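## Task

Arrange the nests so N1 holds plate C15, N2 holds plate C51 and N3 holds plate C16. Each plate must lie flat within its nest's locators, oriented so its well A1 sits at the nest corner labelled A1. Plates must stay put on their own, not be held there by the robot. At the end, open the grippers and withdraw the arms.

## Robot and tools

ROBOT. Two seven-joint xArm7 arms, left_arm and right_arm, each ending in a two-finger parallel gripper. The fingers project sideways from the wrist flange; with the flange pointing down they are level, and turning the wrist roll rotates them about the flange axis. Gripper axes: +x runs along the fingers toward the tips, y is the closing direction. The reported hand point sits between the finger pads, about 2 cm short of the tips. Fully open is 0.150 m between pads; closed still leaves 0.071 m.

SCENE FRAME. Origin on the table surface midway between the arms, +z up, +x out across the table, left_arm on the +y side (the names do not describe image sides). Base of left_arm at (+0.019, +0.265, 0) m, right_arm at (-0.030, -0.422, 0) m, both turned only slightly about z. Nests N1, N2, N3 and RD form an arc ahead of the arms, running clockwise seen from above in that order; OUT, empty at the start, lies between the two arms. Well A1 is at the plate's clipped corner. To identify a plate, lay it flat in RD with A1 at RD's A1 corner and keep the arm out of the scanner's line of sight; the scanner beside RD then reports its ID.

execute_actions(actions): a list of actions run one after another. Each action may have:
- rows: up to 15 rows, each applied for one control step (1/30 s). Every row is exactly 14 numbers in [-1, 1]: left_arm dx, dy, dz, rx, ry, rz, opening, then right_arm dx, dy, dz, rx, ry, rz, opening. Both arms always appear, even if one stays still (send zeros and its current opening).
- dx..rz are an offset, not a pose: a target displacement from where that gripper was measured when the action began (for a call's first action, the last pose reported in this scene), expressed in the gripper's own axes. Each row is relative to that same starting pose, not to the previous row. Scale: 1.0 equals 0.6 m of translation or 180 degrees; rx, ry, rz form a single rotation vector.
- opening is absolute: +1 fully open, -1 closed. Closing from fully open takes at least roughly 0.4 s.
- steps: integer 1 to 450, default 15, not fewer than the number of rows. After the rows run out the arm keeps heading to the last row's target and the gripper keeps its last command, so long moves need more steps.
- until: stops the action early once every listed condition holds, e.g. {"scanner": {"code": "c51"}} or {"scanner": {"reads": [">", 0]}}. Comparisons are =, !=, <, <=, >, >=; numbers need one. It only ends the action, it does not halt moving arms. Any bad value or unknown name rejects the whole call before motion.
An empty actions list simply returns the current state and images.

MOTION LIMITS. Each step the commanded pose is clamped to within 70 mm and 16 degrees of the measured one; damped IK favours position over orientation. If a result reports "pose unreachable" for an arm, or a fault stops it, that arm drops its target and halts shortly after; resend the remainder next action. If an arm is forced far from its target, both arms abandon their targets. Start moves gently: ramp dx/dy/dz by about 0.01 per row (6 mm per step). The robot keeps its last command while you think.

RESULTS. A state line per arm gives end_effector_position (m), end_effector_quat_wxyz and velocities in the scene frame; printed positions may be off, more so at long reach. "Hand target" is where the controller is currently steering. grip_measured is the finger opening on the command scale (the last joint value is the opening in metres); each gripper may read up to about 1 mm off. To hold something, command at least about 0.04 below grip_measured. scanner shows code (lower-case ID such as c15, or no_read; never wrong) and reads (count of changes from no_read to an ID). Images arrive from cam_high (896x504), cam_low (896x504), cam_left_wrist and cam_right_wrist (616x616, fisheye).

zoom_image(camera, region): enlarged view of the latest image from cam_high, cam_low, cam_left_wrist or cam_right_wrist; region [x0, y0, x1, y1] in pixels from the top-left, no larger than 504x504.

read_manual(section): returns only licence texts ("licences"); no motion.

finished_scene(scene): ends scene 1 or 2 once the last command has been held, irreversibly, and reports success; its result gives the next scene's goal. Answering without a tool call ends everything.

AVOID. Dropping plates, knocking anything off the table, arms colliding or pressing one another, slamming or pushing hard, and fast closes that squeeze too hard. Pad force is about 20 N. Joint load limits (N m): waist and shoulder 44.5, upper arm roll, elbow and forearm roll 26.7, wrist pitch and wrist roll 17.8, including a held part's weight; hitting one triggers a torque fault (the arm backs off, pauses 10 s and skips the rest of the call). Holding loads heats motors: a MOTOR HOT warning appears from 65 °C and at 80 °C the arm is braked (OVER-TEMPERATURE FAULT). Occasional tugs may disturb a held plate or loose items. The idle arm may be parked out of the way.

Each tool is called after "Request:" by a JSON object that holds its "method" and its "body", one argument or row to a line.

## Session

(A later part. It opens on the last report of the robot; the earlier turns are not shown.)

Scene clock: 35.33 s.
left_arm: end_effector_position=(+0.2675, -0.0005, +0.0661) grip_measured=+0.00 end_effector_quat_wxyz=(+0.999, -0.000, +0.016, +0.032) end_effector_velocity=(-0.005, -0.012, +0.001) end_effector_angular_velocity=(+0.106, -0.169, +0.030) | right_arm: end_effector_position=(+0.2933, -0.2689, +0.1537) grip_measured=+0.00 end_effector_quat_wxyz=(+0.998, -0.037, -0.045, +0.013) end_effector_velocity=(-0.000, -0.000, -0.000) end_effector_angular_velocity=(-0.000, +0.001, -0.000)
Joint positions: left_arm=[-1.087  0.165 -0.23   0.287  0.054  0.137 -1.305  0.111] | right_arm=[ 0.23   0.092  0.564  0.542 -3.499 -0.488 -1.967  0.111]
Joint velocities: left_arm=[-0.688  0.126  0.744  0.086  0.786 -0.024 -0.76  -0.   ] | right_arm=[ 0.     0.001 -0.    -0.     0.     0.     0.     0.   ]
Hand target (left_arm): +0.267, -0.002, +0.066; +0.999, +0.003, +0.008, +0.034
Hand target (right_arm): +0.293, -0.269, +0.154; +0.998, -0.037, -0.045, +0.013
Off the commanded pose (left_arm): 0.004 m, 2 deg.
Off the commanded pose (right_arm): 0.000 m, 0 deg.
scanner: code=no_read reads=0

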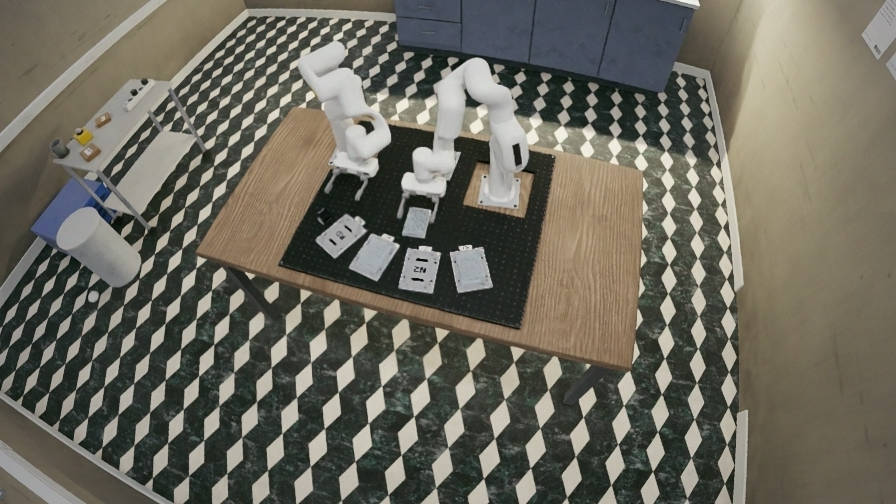

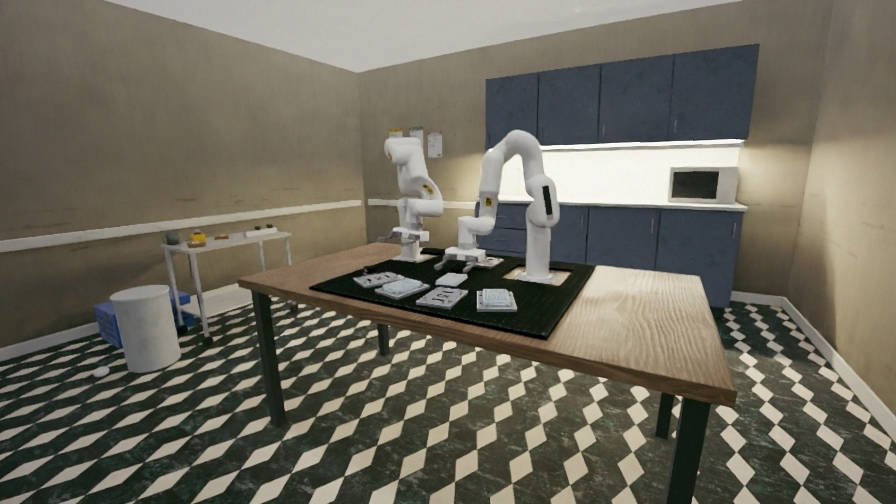

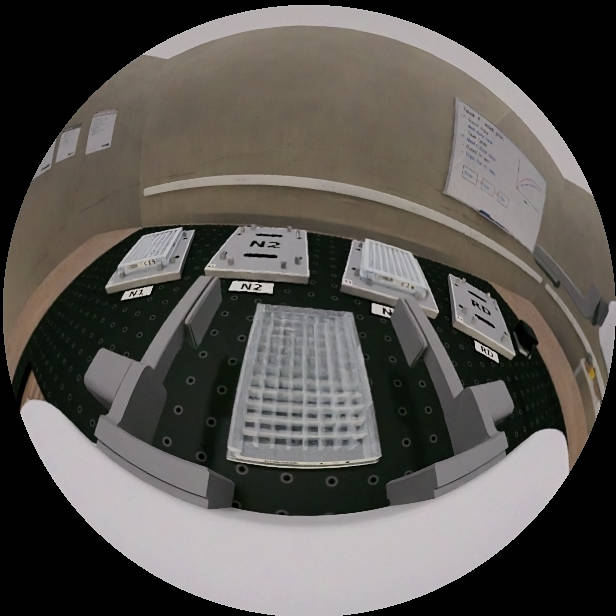

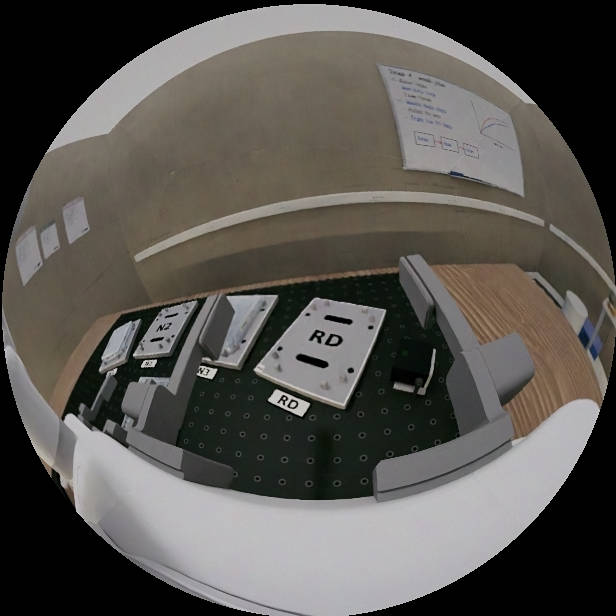

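Request:
{"method": "execute_actions", "body": {
  "actions": [
    {"rows": [[-0.002,-0.002,0,0,-0.005,0,0,0,-0.02,0.01,0,0,0,0],[-0.004,-0.004,-0.004,0,-0.01,0,0,0,-0.04,0.02,0,0,0,0],[-0.004,-0.004,-0.012,0,-0.01,0,0,0,-0.06,0.03,0,0,0,0],[-0.004,-0.004,-0.022,0,-0.01,0,0,0,-0.08,0.04,0,0,0,0],[-0.004,-0.004,-0.032,0,-0.01,0,0,0,-0.10,0.05,0,0,0,0],[-0.004,-0.004,-0.042,0,-0.01,0,0,0,-0.12,0.05,0,0,0,0],[-0.004,-0.004,-0.05,0,-0.01,0,0,0,-0.13,0.05,0,0,0,0],[-0.004,-0.004,-0.055,0,-0.01,0,0,0,-0.13,0.05,0,0,0,0],[-0.004,-0.004,-0.058,0,-0.01,0,0,0,-0.13,0.05,0,0,0,0]],"steps":28}
  ]
}}

Request:
{"method": "zoom_image", "body": {
  "camera": "cam_left_wrist",
  "region": [150, 250, 470, 500]
}}

Scene clock: 36.53 s.
left_arm: end_effector_position=(+0.2643, -0.0033, +0.0316) grip_measured=+0.00 end_effector_quat_wxyz=(+0.999, -0.000, +0.000, +0.033) end_effector_velocity=(-0.000, +0.000, -0.000) end_effector_angular_velocity=(+0.002, +0.000, -0.001) | right_arm: end_effector_position=(+0.2921, -0.3444, +0.1889) grip_measured=+0.00 end_effector_quat_wxyz=(+0.998, -0.036, -0.044, +0.014) end_effector_velocity=(+0.000, -0.001, +0.001) end_effector_angular_velocity=(+0.002, -0.001, -0.006)
Joint positions: left_arm=[-1.326  0.36   0.016  0.332  0.208 -0.029 -1.457  0.111] | right_arm=[ 0.119 -0.182  0.292  0.419 -3.245 -0.552 -2.583  0.111]
Joint velocities: left_arm=[-0.002  0.001  0.001  0.     0.     0.001 -0.     0.   ] | right_arm=[-0.002 -0.003 -0.003 -0.     0.003 -0.    -0.002  0.   ]
Hand target (left_arm): +0.264, -0.003, +0.032; +0.999, +0.000, +0.000, +0.033
Hand target (right_arm): +0.292, -0.345, +0.189; +0.998, -0.036, -0.044, +0.013
Off the commanded pose (left_arm): 0.000 m, 0 deg.
Off the commanded pose (right_arm): 0.000 m, 0 deg.
scanner: code=no_read reads=0

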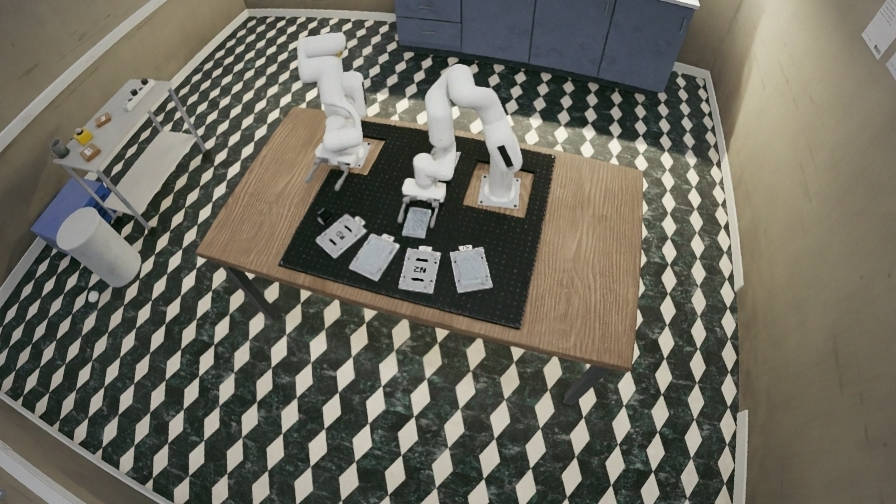

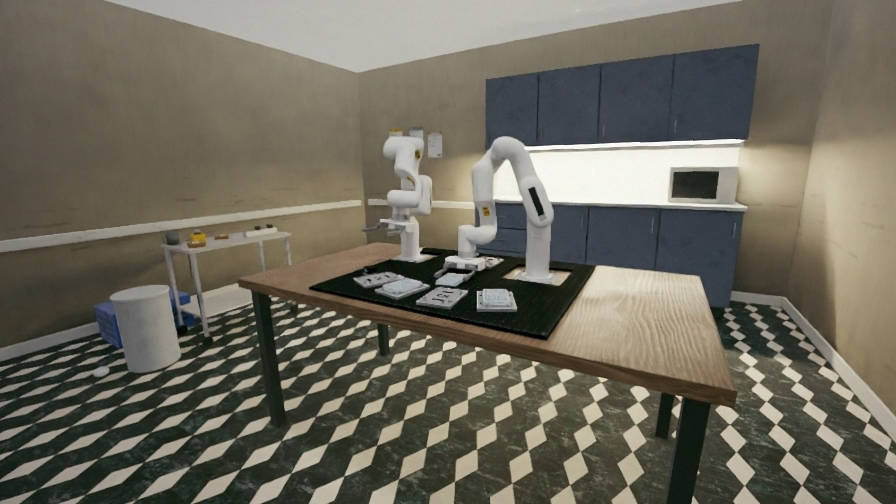

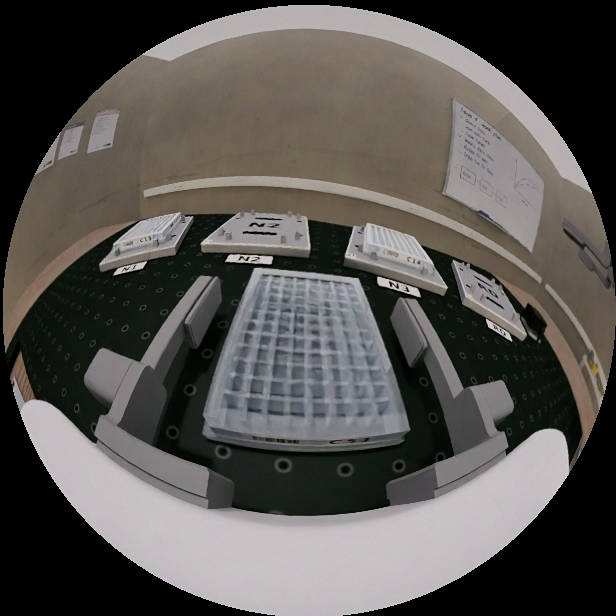

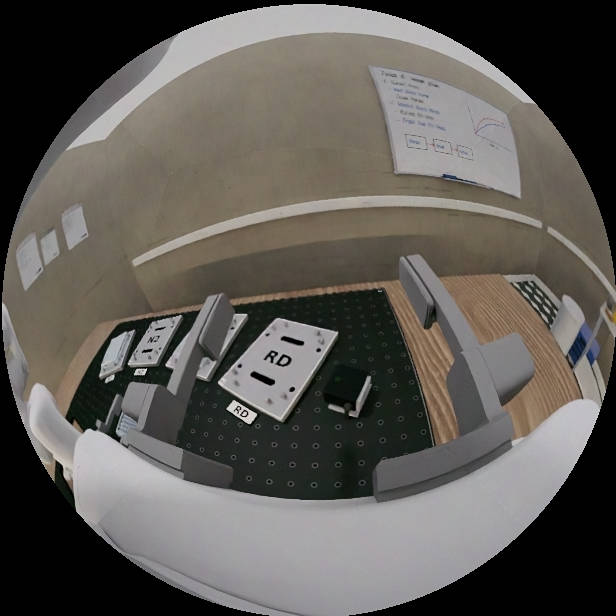

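Region (150, 250, 470, 500) of cam_left_wrist's 616x616 image, scaled by 1.575, with more detail than that image has; it fills the top 394 rows of this view, and the rest is white.

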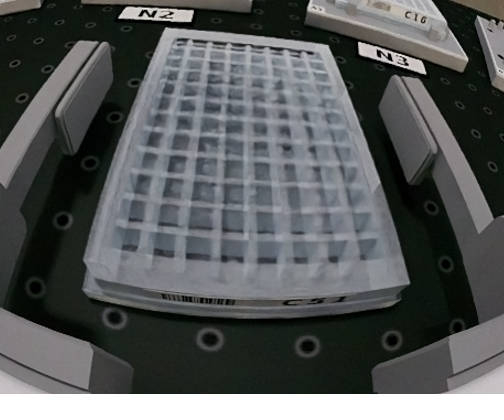

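Request:
{"method": "execute_actions", "body": {
  "actions": [
    {"rows": [[0.002,0,0,0,0,0,0,0,0,0,0,0,0,0],[0.0045,0,-0.001,0,0,0,0,0,0,0,0,0,0,0]],"steps":14},
    {"rows": [[0,0,0,0,0,0,-0.3,0,0,0,0,0,0,0],[0,0,0,0,0,0,-0.5,0,0,0,0,0,0,0],[0,0,0,0,0,0,-0.62,0,0,0,0,0,0,0],[0,0,0,0,0,0,-0.7,0,0,0,0,0,0,0],[0,0,0,0,0,0,-0.78,0,0,0,0,0,0,0],[0,0,0,0,0,0,-0.85,0,0,0,0,0,0,0]],"steps":13},
    {"rows": [[0,0,0.008,0,0,0,-0.85,0,0,0,0,0,0,0],[0,0,0.022,0,0,0,-0.85,0,0,0,0,0,0,0],[0.005,0.002,0.04,0,0,0,-0.85,0,0,0,0,0,0,0],[0.02,0.006,0.058,0,0,0.001,-0.85,0,0,0,0,0,0,0],[0.045,0.014,0.072,0,0,0.002,-0.85,0,0,0,0,0,0,0],[0.075,0.024,0.078,0,0,0.003,-0.85,0,0,0,0,0,0,0],[0.105,0.034,0.078,0,0,0.004,-0.85,0,0,0,0,0,0,0],[0.135,0.044,0.078,0,0,0.005,-0.85,0,0,0,0,0,0,0],[0.165,0.053,0.078,0,0,0.006,-0.85,0,0,0,0,0,0,0],[0.195,0.063,0.078,0,0,0.007,-0.85,0,0,0,0,0,0,0],[0.225,0.073,0.078,0,0,0.008,-0.85,0,0,0,0,0,0,0],[0.255,0.082,0.075,0,0,0.009,-0.85,0,0,0,0,0,0,0],[0.285,0.092,0.07,0,0,0.01,-0.85,0,0,0,0,0,0,0],[0.313,0.101,0.064,0,0,0.011,-0.85,0,0,0,0,0,0,0],[0.334,0.108,0.058,0,0,0.012,-0.85,0,0,0,0,0,0,0]],"steps":30}
  ]
}}

Request:
{"method": "zoom_image", "body": {
  "camera": "cam_left_wrist",
  "region": [150, 250, 470, 500]
}}

Scene clock: 38.83 s.
left_arm: end_effector_position=(+0.4612, +0.0740, +0.0653) grip_measured=-0.72 end_effector_quat_wxyz=(+0.999, -0.001, +0.001, +0.051) end_effector_velocity=(-0.000, +0.001, -0.004) end_effector_angular_velocity=(-0.010, +0.030, -0.006) | right_arm: end_effector_position=(+0.2921, -0.3444, +0.1889) grip_measured=+0.00 end_effector_quat_wxyz=(+0.998, -0.036, -0.044, +0.014) end_effector_velocity=(+0.000, -0.000, -0.000) end_effector_angular_velocity=(+0.000, +0.000, -0.001)
Joint positions: left_arm=[-0.679  0.302 -0.048  0.51   0.059  0.209 -0.756  0.082] | right_arm=[ 0.119 -0.182  0.292  0.419 -3.245 -0.552 -2.583  0.11 ]
Joint velocities: left_arm=[ 0.059 -0.005 -0.055  0.002 -0.049  0.027  0.06   0.   ] | right_arm=[-0.     0.001 -0.     0.     0.     0.     0.001 -0.   ]
Hand target (left_arm): +0.462, +0.074, +0.065; +0.999, -0.001, +0.001, +0.051
Hand target (right_arm): +0.292, -0.344, +0.189; +0.998, -0.036, -0.044, +0.014
Off the commanded pose (left_arm): 0.002 m, 0 deg.
Off the commanded pose (right_arm): 0.000 m, 0 deg.
scanner: code=no_read reads=0

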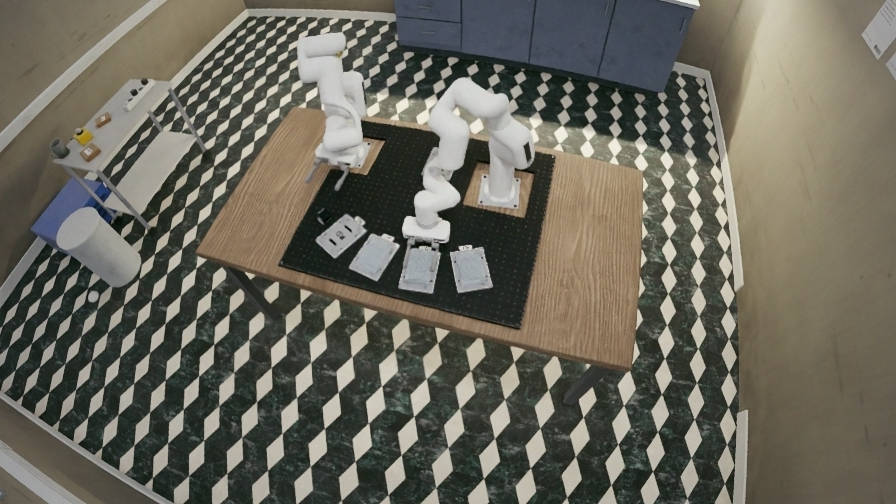

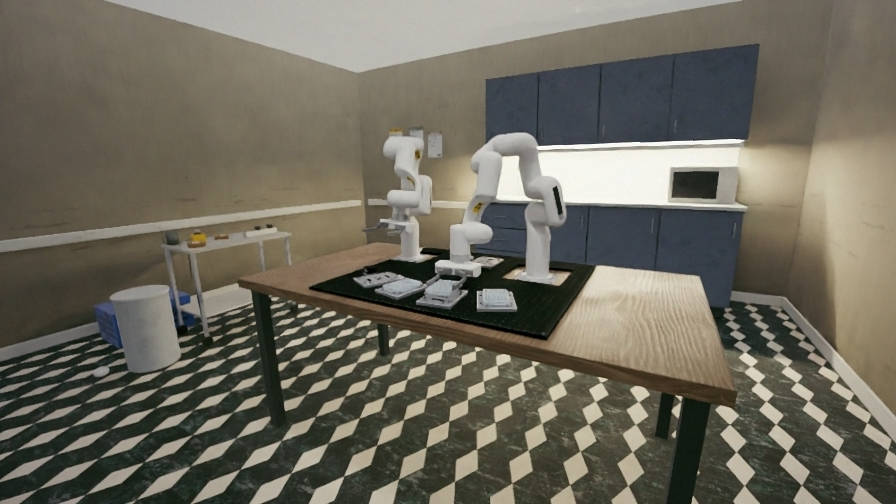

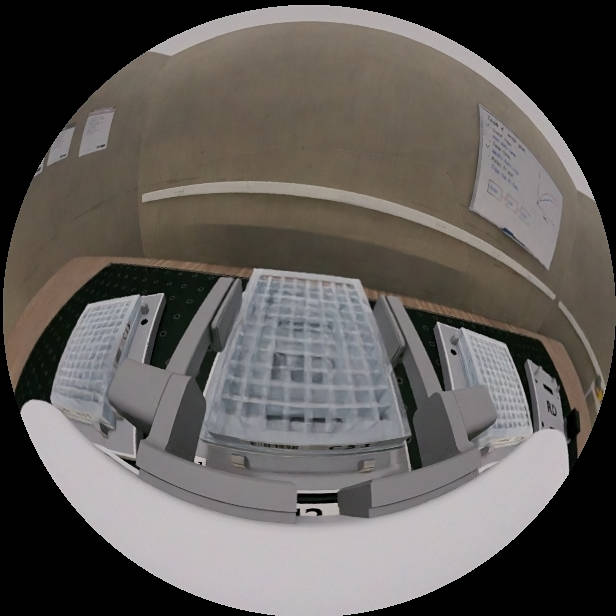

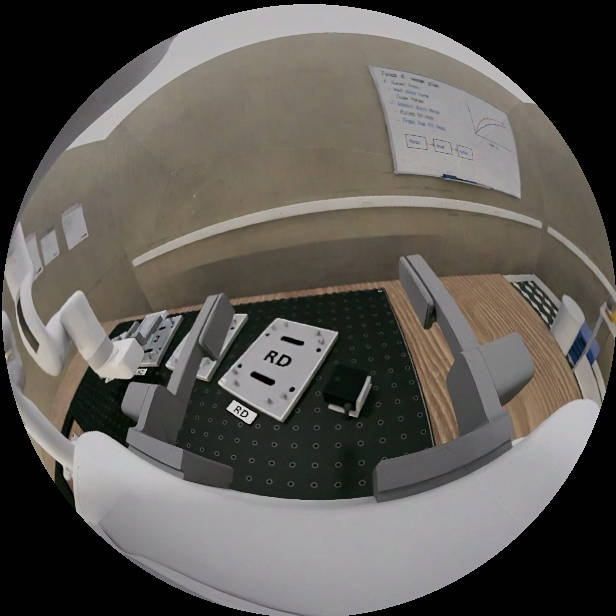

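Region (150, 250, 470, 500) of cam_left_wrist's 616x616 image, scaled by 1.575, with more detail than that image has; it fills the top 394 rows of this view, and the rest is white.

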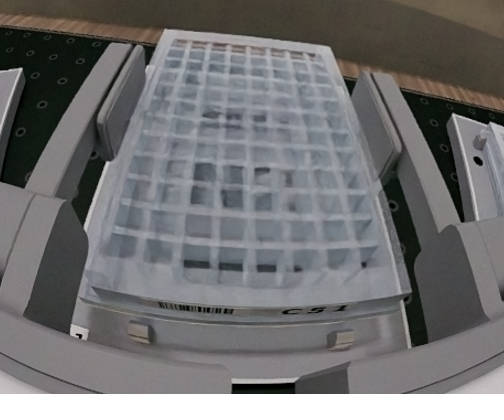

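Request:
{"method": "execute_actions", "body": {
  "actions": [
    {"rows": [[0.001,0.0005,-0.004,0,0,0,-0.85,0,0,0,0,0,0,0],[0.002,0.001,-0.009,0,0,0,-0.85,0,0,0,0,0,0,0],[0.0025,0.001,-0.014,0,0,0,-0.85,0,0,0,0,0,0,0],[0.0025,0.001,-0.018,0,0,0,-0.85,0,0,0,0,0,0,0],[0.0025,0.001,-0.021,0,0,0,-0.85,0,0,0,0,0,0,0],[0.0025,0.001,-0.023,0,0,0,-0.85,0,0,0,0,0,0,0],[0.0025,0.001,-0.024,0,0,0,-0.85,0,0,0,0,0,0,0]],"steps":24}
  ]
}}

Request:
{"method": "zoom_image", "body": {
  "camera": "cam_left_wrist",
  "region": [150, 250, 470, 500]
}}

Scene clock: 39.83 s.
left_arm: end_effector_position=(+0.4629, +0.0747, +0.0512) grip_measured=-0.71 end_effector_quat_wxyz=(+0.999, -0.001, +0.001, +0.051) end_effector_velocity=(-0.001, -0.000, -0.001) end_effector_angular_velocity=(+0.001, +0.002, -0.001) | right_arm: end_effector_position=(+0.2921, -0.3444, +0.1889) grip_measured=+0.00 end_effector_quat_wxyz=(+0.998, -0.036, -0.044, +0.014) end_effector_velocity=(+0.000, -0.000, +0.000) end_effector_angular_velocity=(+0.000, -0.001, -0.000)
Joint positions: left_arm=[-0.683  0.359 -0.037  0.524  0.067  0.165 -0.759  0.082] | right_arm=[ 0.119 -0.182  0.292  0.419 -3.245 -0.552 -2.583  0.111]
Joint velocities: left_arm=[-0.001  0.002  0.     0.     0.     0.     0.     0.   ] | right_arm=[ 0.    -0.    -0.     0.    -0.    -0.     0.001  0.   ]
Hand target (left_arm): +0.463, +0.075, +0.051; +0.999, -0.001, +0.001, +0.051
Hand target (right_arm): +0.292, -0.344, +0.189; +0.998, -0.036, -0.044, +0.014
Off the commanded pose (left_arm): 0.000 m, 0 deg.
Off the commanded pose (right_arm): 0.000 m, 0 deg.
scanner: code=no_read reads=0

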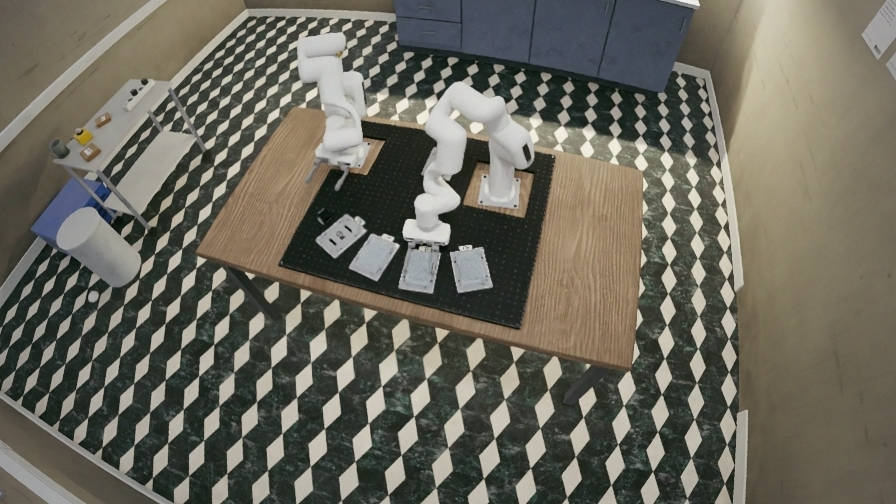

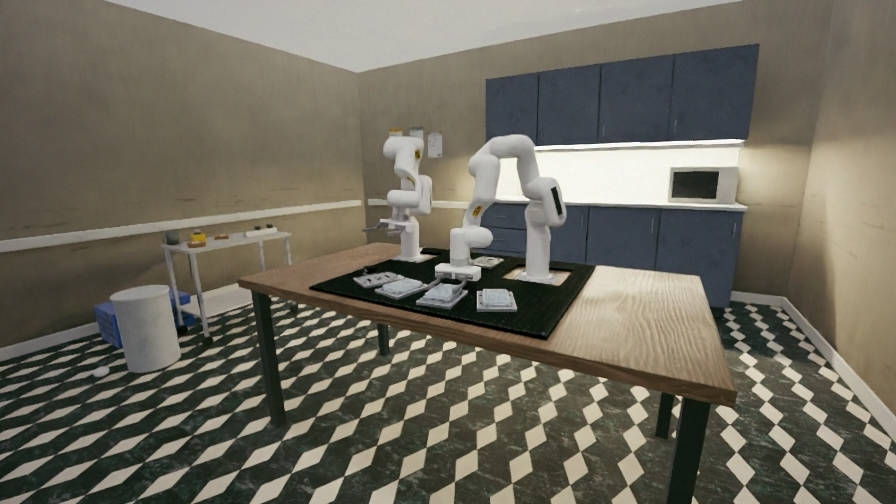

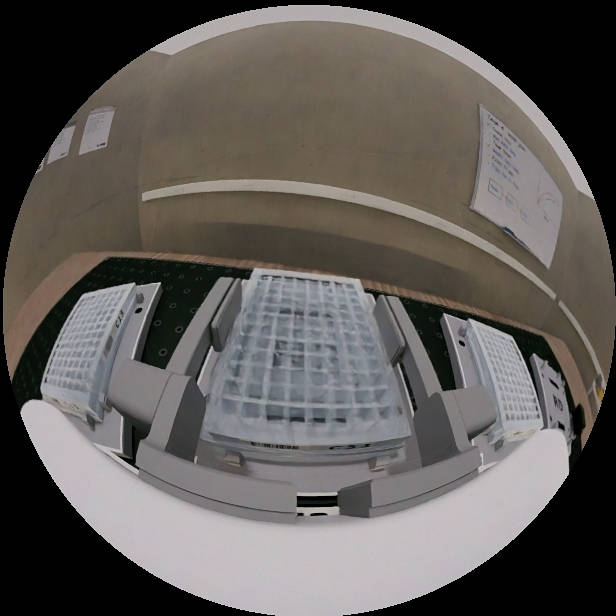

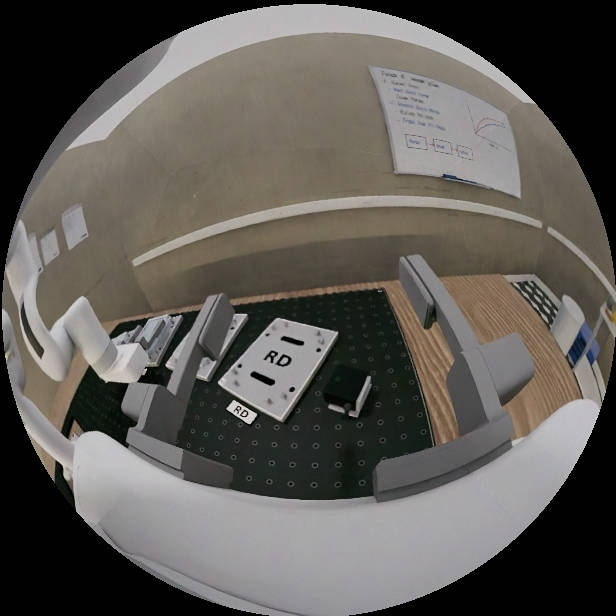

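Region (150, 250, 470, 500) of cam_left_wrist's 616x616 image, scaled by 1.575, with more detail than that image has; it fills the top 394 rows of this view, and the rest is white.

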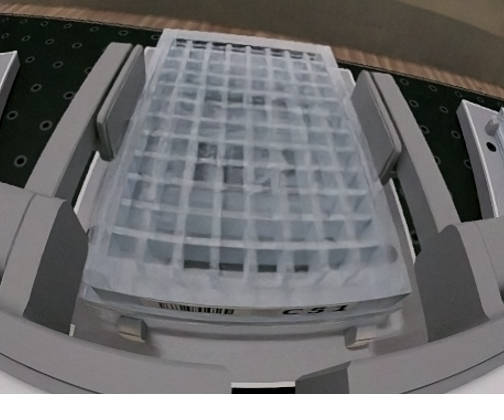

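Request:
{"method": "execute_actions", "body": {
  "actions": [
    {"rows": [[0,0,0,0,0,-0.002,-0.85,0,0,0,0,0,0,0],[0,0,0,0,0,-0.004,-0.85,0,0,0,0,0,0,0]],"steps":14},
    {"rows": [[0,0,-0.002,0,0,0,-0.85,0,0,0,0,0,0,0],[0,0,-0.004,0,0,0,-0.85,0,0,0,0,0,0,0],[0,0,-0.006,0,0,0,-0.85,0,0,0,0,0,0,0],[0,0,-0.008,0,0,0,-0.85,0,0,0,0,0,0,0],[0,0,-0.010,0,0,0,-0.85,0,0,0,0,0,0,0],[0,0,-0.012,0,0,0,-0.85,0,0,0,0,0,0,0],[0,0,-0.013,0,0,0,-0.85,0,0,0,0,0,0,0]],"steps":20}
  ]
}}

Request:
{"method": "zoom_image", "body": {
  "camera": "cam_left_wrist",
  "region": [150, 250, 470, 500]
}}

Scene clock: 41.23 s.
left_arm: end_effector_position=(+0.4625, +0.0734, +0.0435) grip_measured=-0.71 end_effector_quat_wxyz=(+0.999, -0.001, +0.001, +0.043) end_effector_velocity=(+0.000, +0.000, +0.001) end_effector_angular_velocity=(-0.001, -0.003, +0.002) | right_arm: end_effector_position=(+0.2921, -0.3444, +0.1889) grip_measured=+0.00 end_effector_quat_wxyz=(+0.998, -0.036, -0.044, +0.014) end_effector_velocity=(+0.000, -0.000, -0.000) end_effector_angular_velocity=(-0.001, +0.000, +0.002)
Joint positions: left_arm=[-0.682  0.388 -0.035  0.527  0.075  0.139 -0.748  0.082] | right_arm=[ 0.119 -0.182  0.292  0.419 -3.245 -0.552 -2.583  0.111]
Joint velocities: left_arm=[-0.001 -0.002  0.001 -0.001 -0.001 -0.001 -0.001  0.   ] | right_arm=[ 0.     0.001 -0.    -0.    -0.002  0.     0.     0.   ]
Hand target (left_arm): +0.463, +0.075, +0.043; +0.999, -0.001, +0.001, +0.045
Hand target (right_arm): +0.292, -0.344, +0.189; +0.998, -0.036, -0.044, +0.014
Off the commanded pose (left_arm): 0.001 m, 0 deg.
Off the commanded pose (right_arm): 0.000 m, 0 deg.
scanner: code=no_read reads=0

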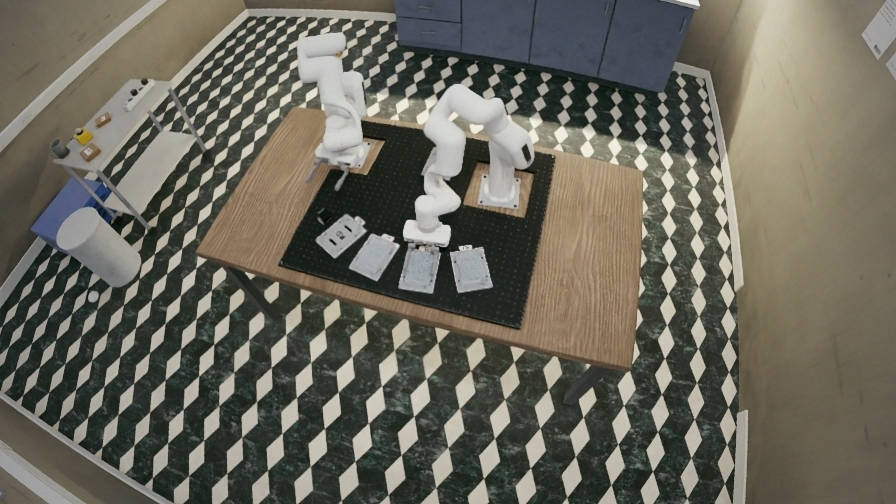

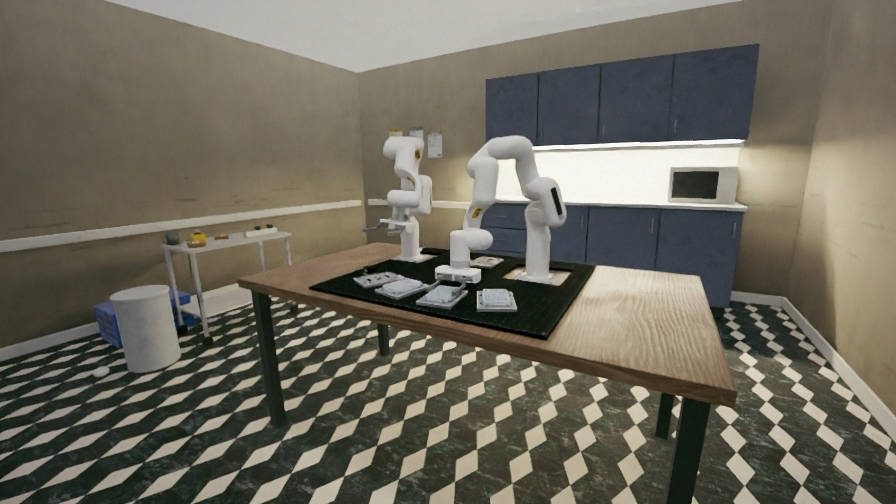

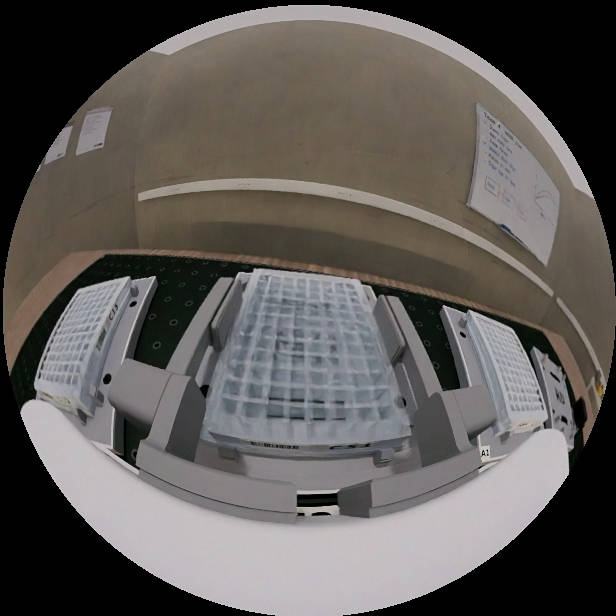

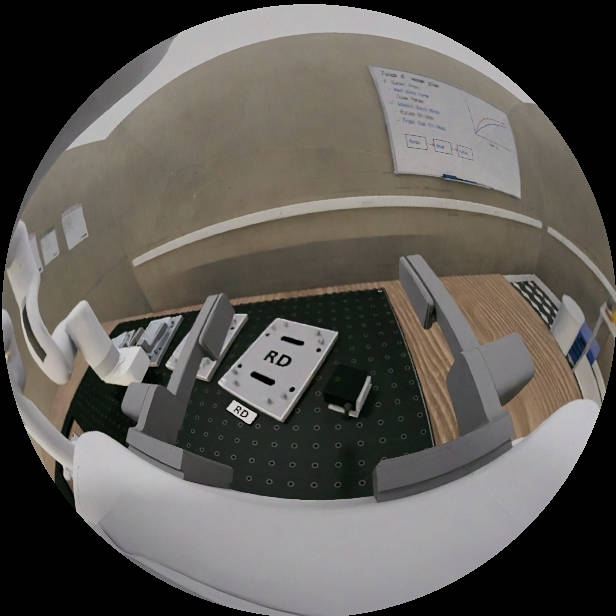

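Region (150, 250, 470, 500) of cam_left_wrist's 616x616 image, scaled by 1.575, with more detail than that image has; it fills the top 394 rows of this view, and the rest is white.

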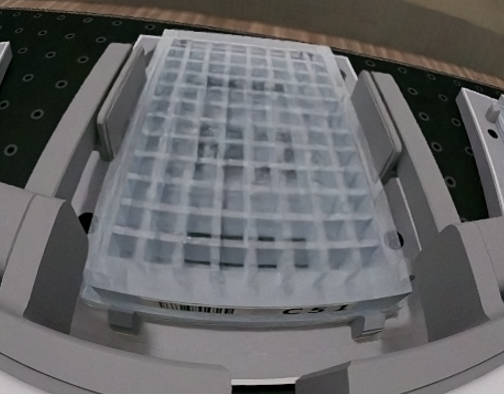

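The plate is level and inside the pins, so I'll release it now.

Request:
{"method": "execute_actions", "body": {
  "actions": [
    {"rows": [[0,0,0,0,0,0,-0.7,0,0,0,0,0,0,0],[0,0,0,0,0,0,-0.62,0,0,0,0,0,0,0],[0,0,0,0,0,0,-0.5,0,0,0,0,0,0,0],[0,0,0,0,0,0,-0.3,0,0,0,0,0,0,0],[0,0,0,0,0,0,0.0,0,0,0,0,0,0,0]],"steps":16}
  ]
}}

Request:
{"method": "zoom_image", "body": {
  "camera": "cam_left_wrist",
  "region": [150, 250, 470, 500]
}}

Scene clock: 41.90 s.
left_arm: end_effector_position=(+0.4626, +0.0738, +0.0434) grip_measured=+0.00 end_effector_quat_wxyz=(+0.999, -0.001, +0.001, +0.044) end_effector_velocity=(-0.000, -0.003, +0.001) end_effector_angular_velocity=(-0.002, -0.002, -0.008) | right_arm: end_effector_position=(+0.2921, -0.3444, +0.1889) grip_measured=+0.00 end_effector_quat_wxyz=(+0.998, -0.036, -0.044, +0.014) end_effector_velocity=(+0.000, +0.000, +0.000) end_effector_angular_velocity=(+0.000, +0.000, +0.000)
Joint positions: left_arm=[-0.682  0.388 -0.034  0.527  0.075  0.14  -0.748  0.111] | right_arm=[ 0.119 -0.182  0.292  0.419 -3.245 -0.552 -2.583  0.11 ]
Joint velocities: left_arm=[-0.002  0.    -0.003  0.002  0.001 -0.001  0.001  0.   ] | right_arm=[-0.     0.     0.     0.     0.    -0.    -0.001 -0.   ]
Hand target (left_arm): +0.463, +0.073, +0.044; +0.999, -0.001, +0.001, +0.043
Hand target (right_arm): +0.292, -0.344, +0.189; +0.998, -0.036, -0.044, +0.014
Off the commanded pose (left_arm): 0.000 m, 0 deg.
Off the commanded pose (right_arm): 0.000 m, 0 deg.
scanner: code=no_read reads=0

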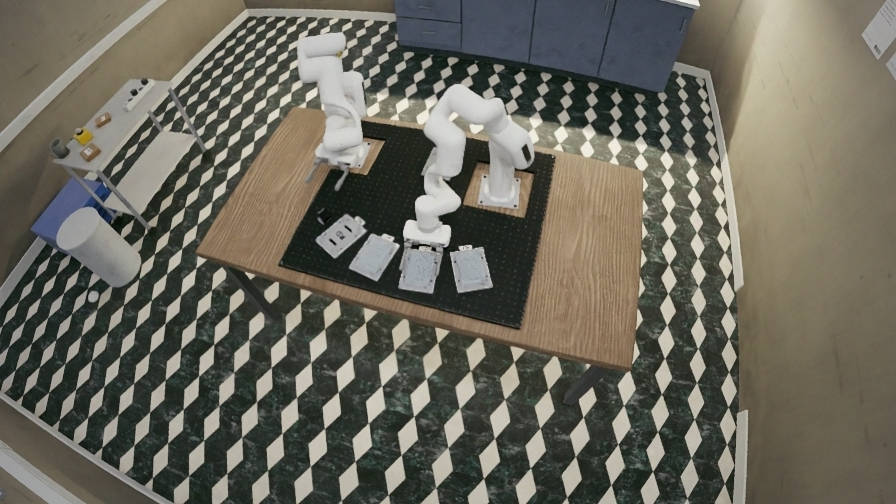

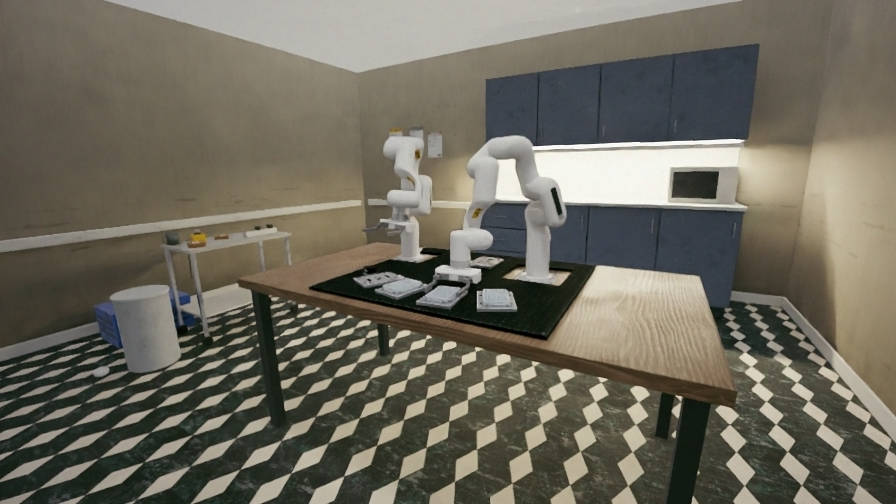

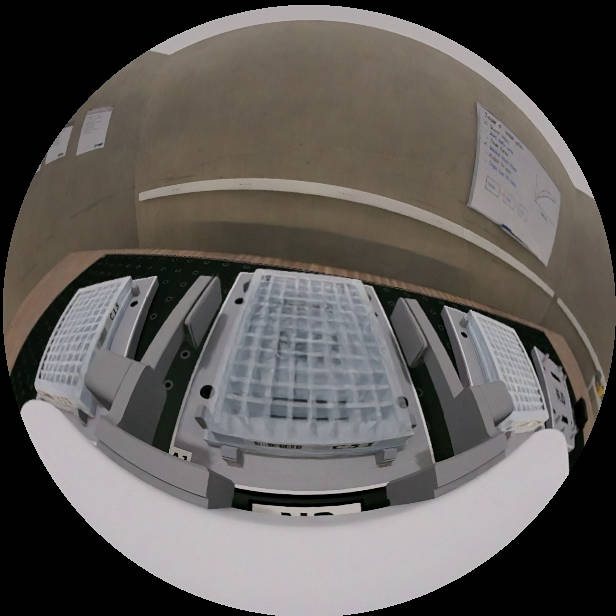

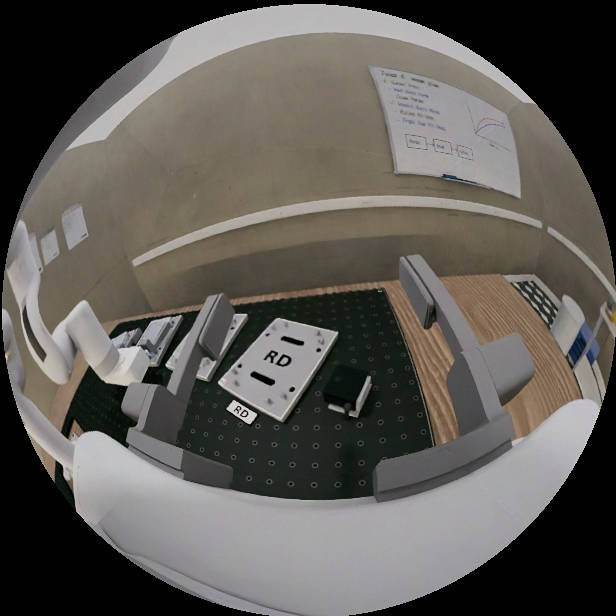

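Region (150, 250, 470, 500) of cam_left_wrist's 616x616 image, scaled by 1.575, with more detail than that image has; it fills the top 394 rows of this view, and the rest is white.

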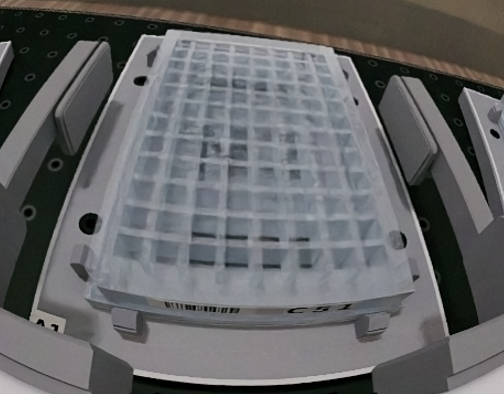

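C51 is seated in N2. Next I'll lift the left arm and back it away.

Request:
{"method": "execute_actions", "body": {
  "actions": [
    {"rows": [[0,0,0.015,0,0,0,0,0,0,0,0,0,0,0],[0,0,0.04,0,0,0,0,0,0,0,0,0,0,0],[0,0,0.07,0,0,0,0,0,0,0,0,0,0,0],[-0.01,0,0.1,0,0,0,0,0,0,0,0,0,0,0],[-0.03,0,0.125,0,0,0,0,0,0,0,0,0,0,0],[-0.06,0,0.145,0,0,0,0,0,0,0,0,0,0,0],[-0.09,0,0.16,0,0,0,0,0,0,0,0,0,0,0],[-0.12,0,0.17,0,0,0,0,0,0,0,0,0,0,0],[-0.15,0,0.18,0,0,0,0,0,0,0,0,0,0,0],[-0.17,0,0.18,0,0,0,0,0,0,0,0,0,0,0]],"steps":24}
  ]
}}

Request:
{"method": "zoom_image", "body": {
  "camera": "cam_left_wrist",
  "region": [60, 200, 560, 500]
}}

Request:
{"method": "zoom_image", "body": {
  "camera": "cam_low",
  "region": [350, 260, 530, 320]
}}

Scene clock: 42.87 s.
left_arm: end_effector_position=(+0.3615, +0.0659, +0.1505) grip_measured=+0.00 end_effector_quat_wxyz=(+0.999, -0.000, +0.000, +0.045) end_effector_velocity=(-0.003, +0.003, -0.002) end_effector_angular_velocity=(+0.009, +0.012, +0.002) | right_arm: end_effector_position=(+0.2921, -0.3444, +0.1889) grip_measured=+0.00 end_effector_quat_wxyz=(+0.998, -0.036, -0.044, +0.014) end_effector_velocity=(+0.000, +0.000, +0.000) end_effector_angular_velocity=(+0.000, -0.001, +0.002)
Joint positions: left_arm=[-0.813 -0.232 -0.164  0.255 -0.082  0.485 -0.862  0.11 ] | right_arm=[ 0.119 -0.182  0.292  0.419 -3.245 -0.552 -2.583  0.111]
Joint velocities: left_arm=[-0.004 -0.009  0.002 -0.007 -0.005  0.017  0.001  0.   ] | right_arm=[ 0.    -0.001  0.     0.001 -0.    -0.    -0.002  0.   ]
Hand target (left_arm): +0.361, +0.066, +0.151; +0.999, -0.000, -0.000, +0.044
Hand target (right_arm): +0.292, -0.344, +0.189; +0.998, -0.036, -0.044, +0.014
Off the commanded pose (left_arm): 0.001 m, 0 deg.
Off the commanded pose (right_arm): 0.000 m, 0 deg.
scanner: code=no_read reads=0

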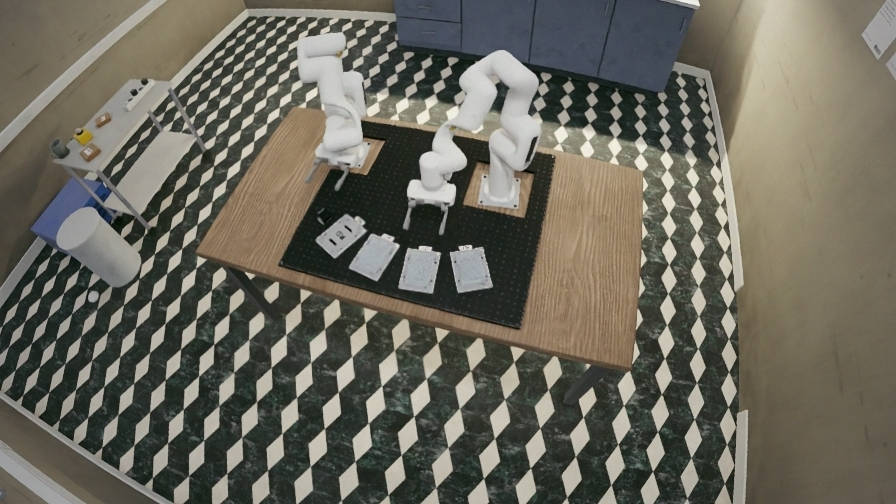

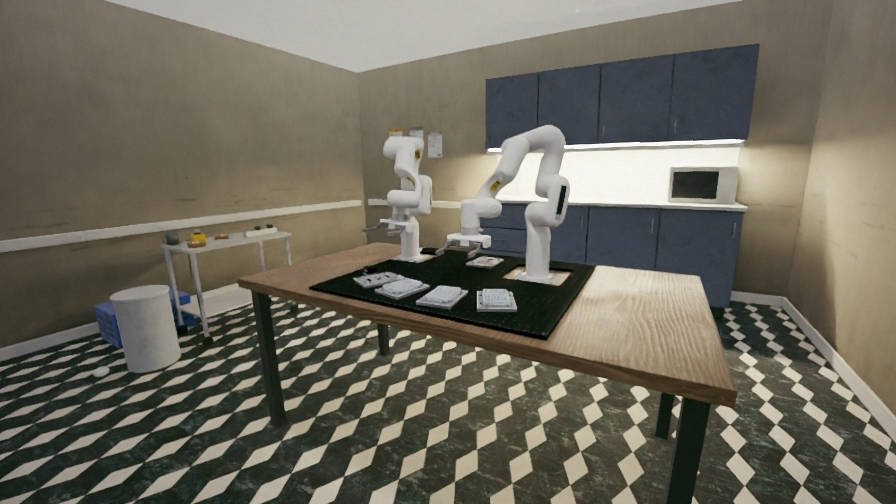

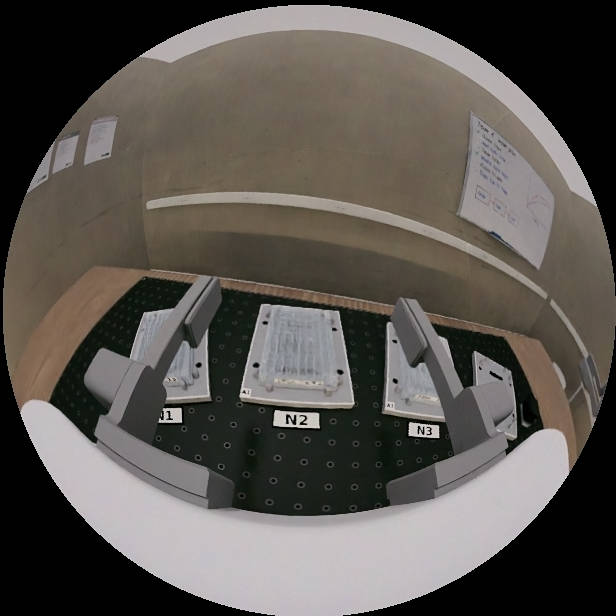

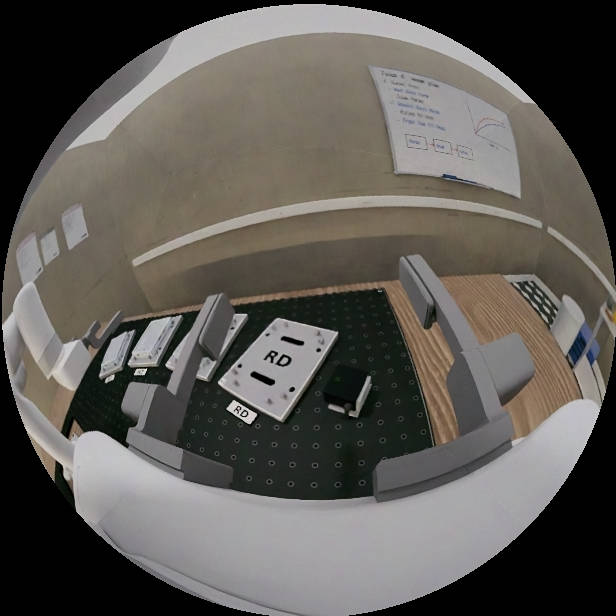

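Region (60, 200, 560, 500) of cam_left_wrist's 616x616 image, scaled by 1.008, with more detail than that image has; it fills the top 302 rows of this view, and the rest is white.

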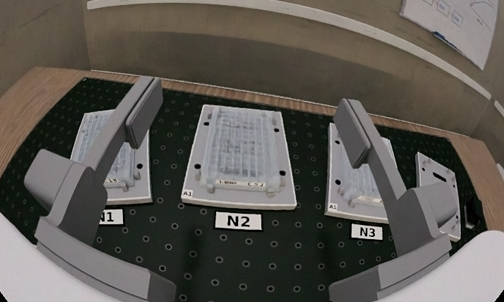

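Region (350, 260, 530, 320) of cam_low's 896x504 image, scaled by 2.800, with more detail than that image has.

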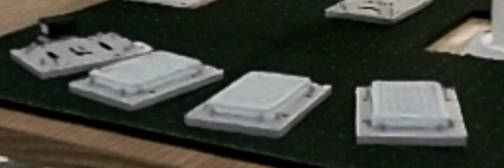

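All three plates sit flat in their nests and both arms are clear.

Request:
{"method": "finished_scene", "body": {
  "scene": 2
}}

The scene is finished: the task was done.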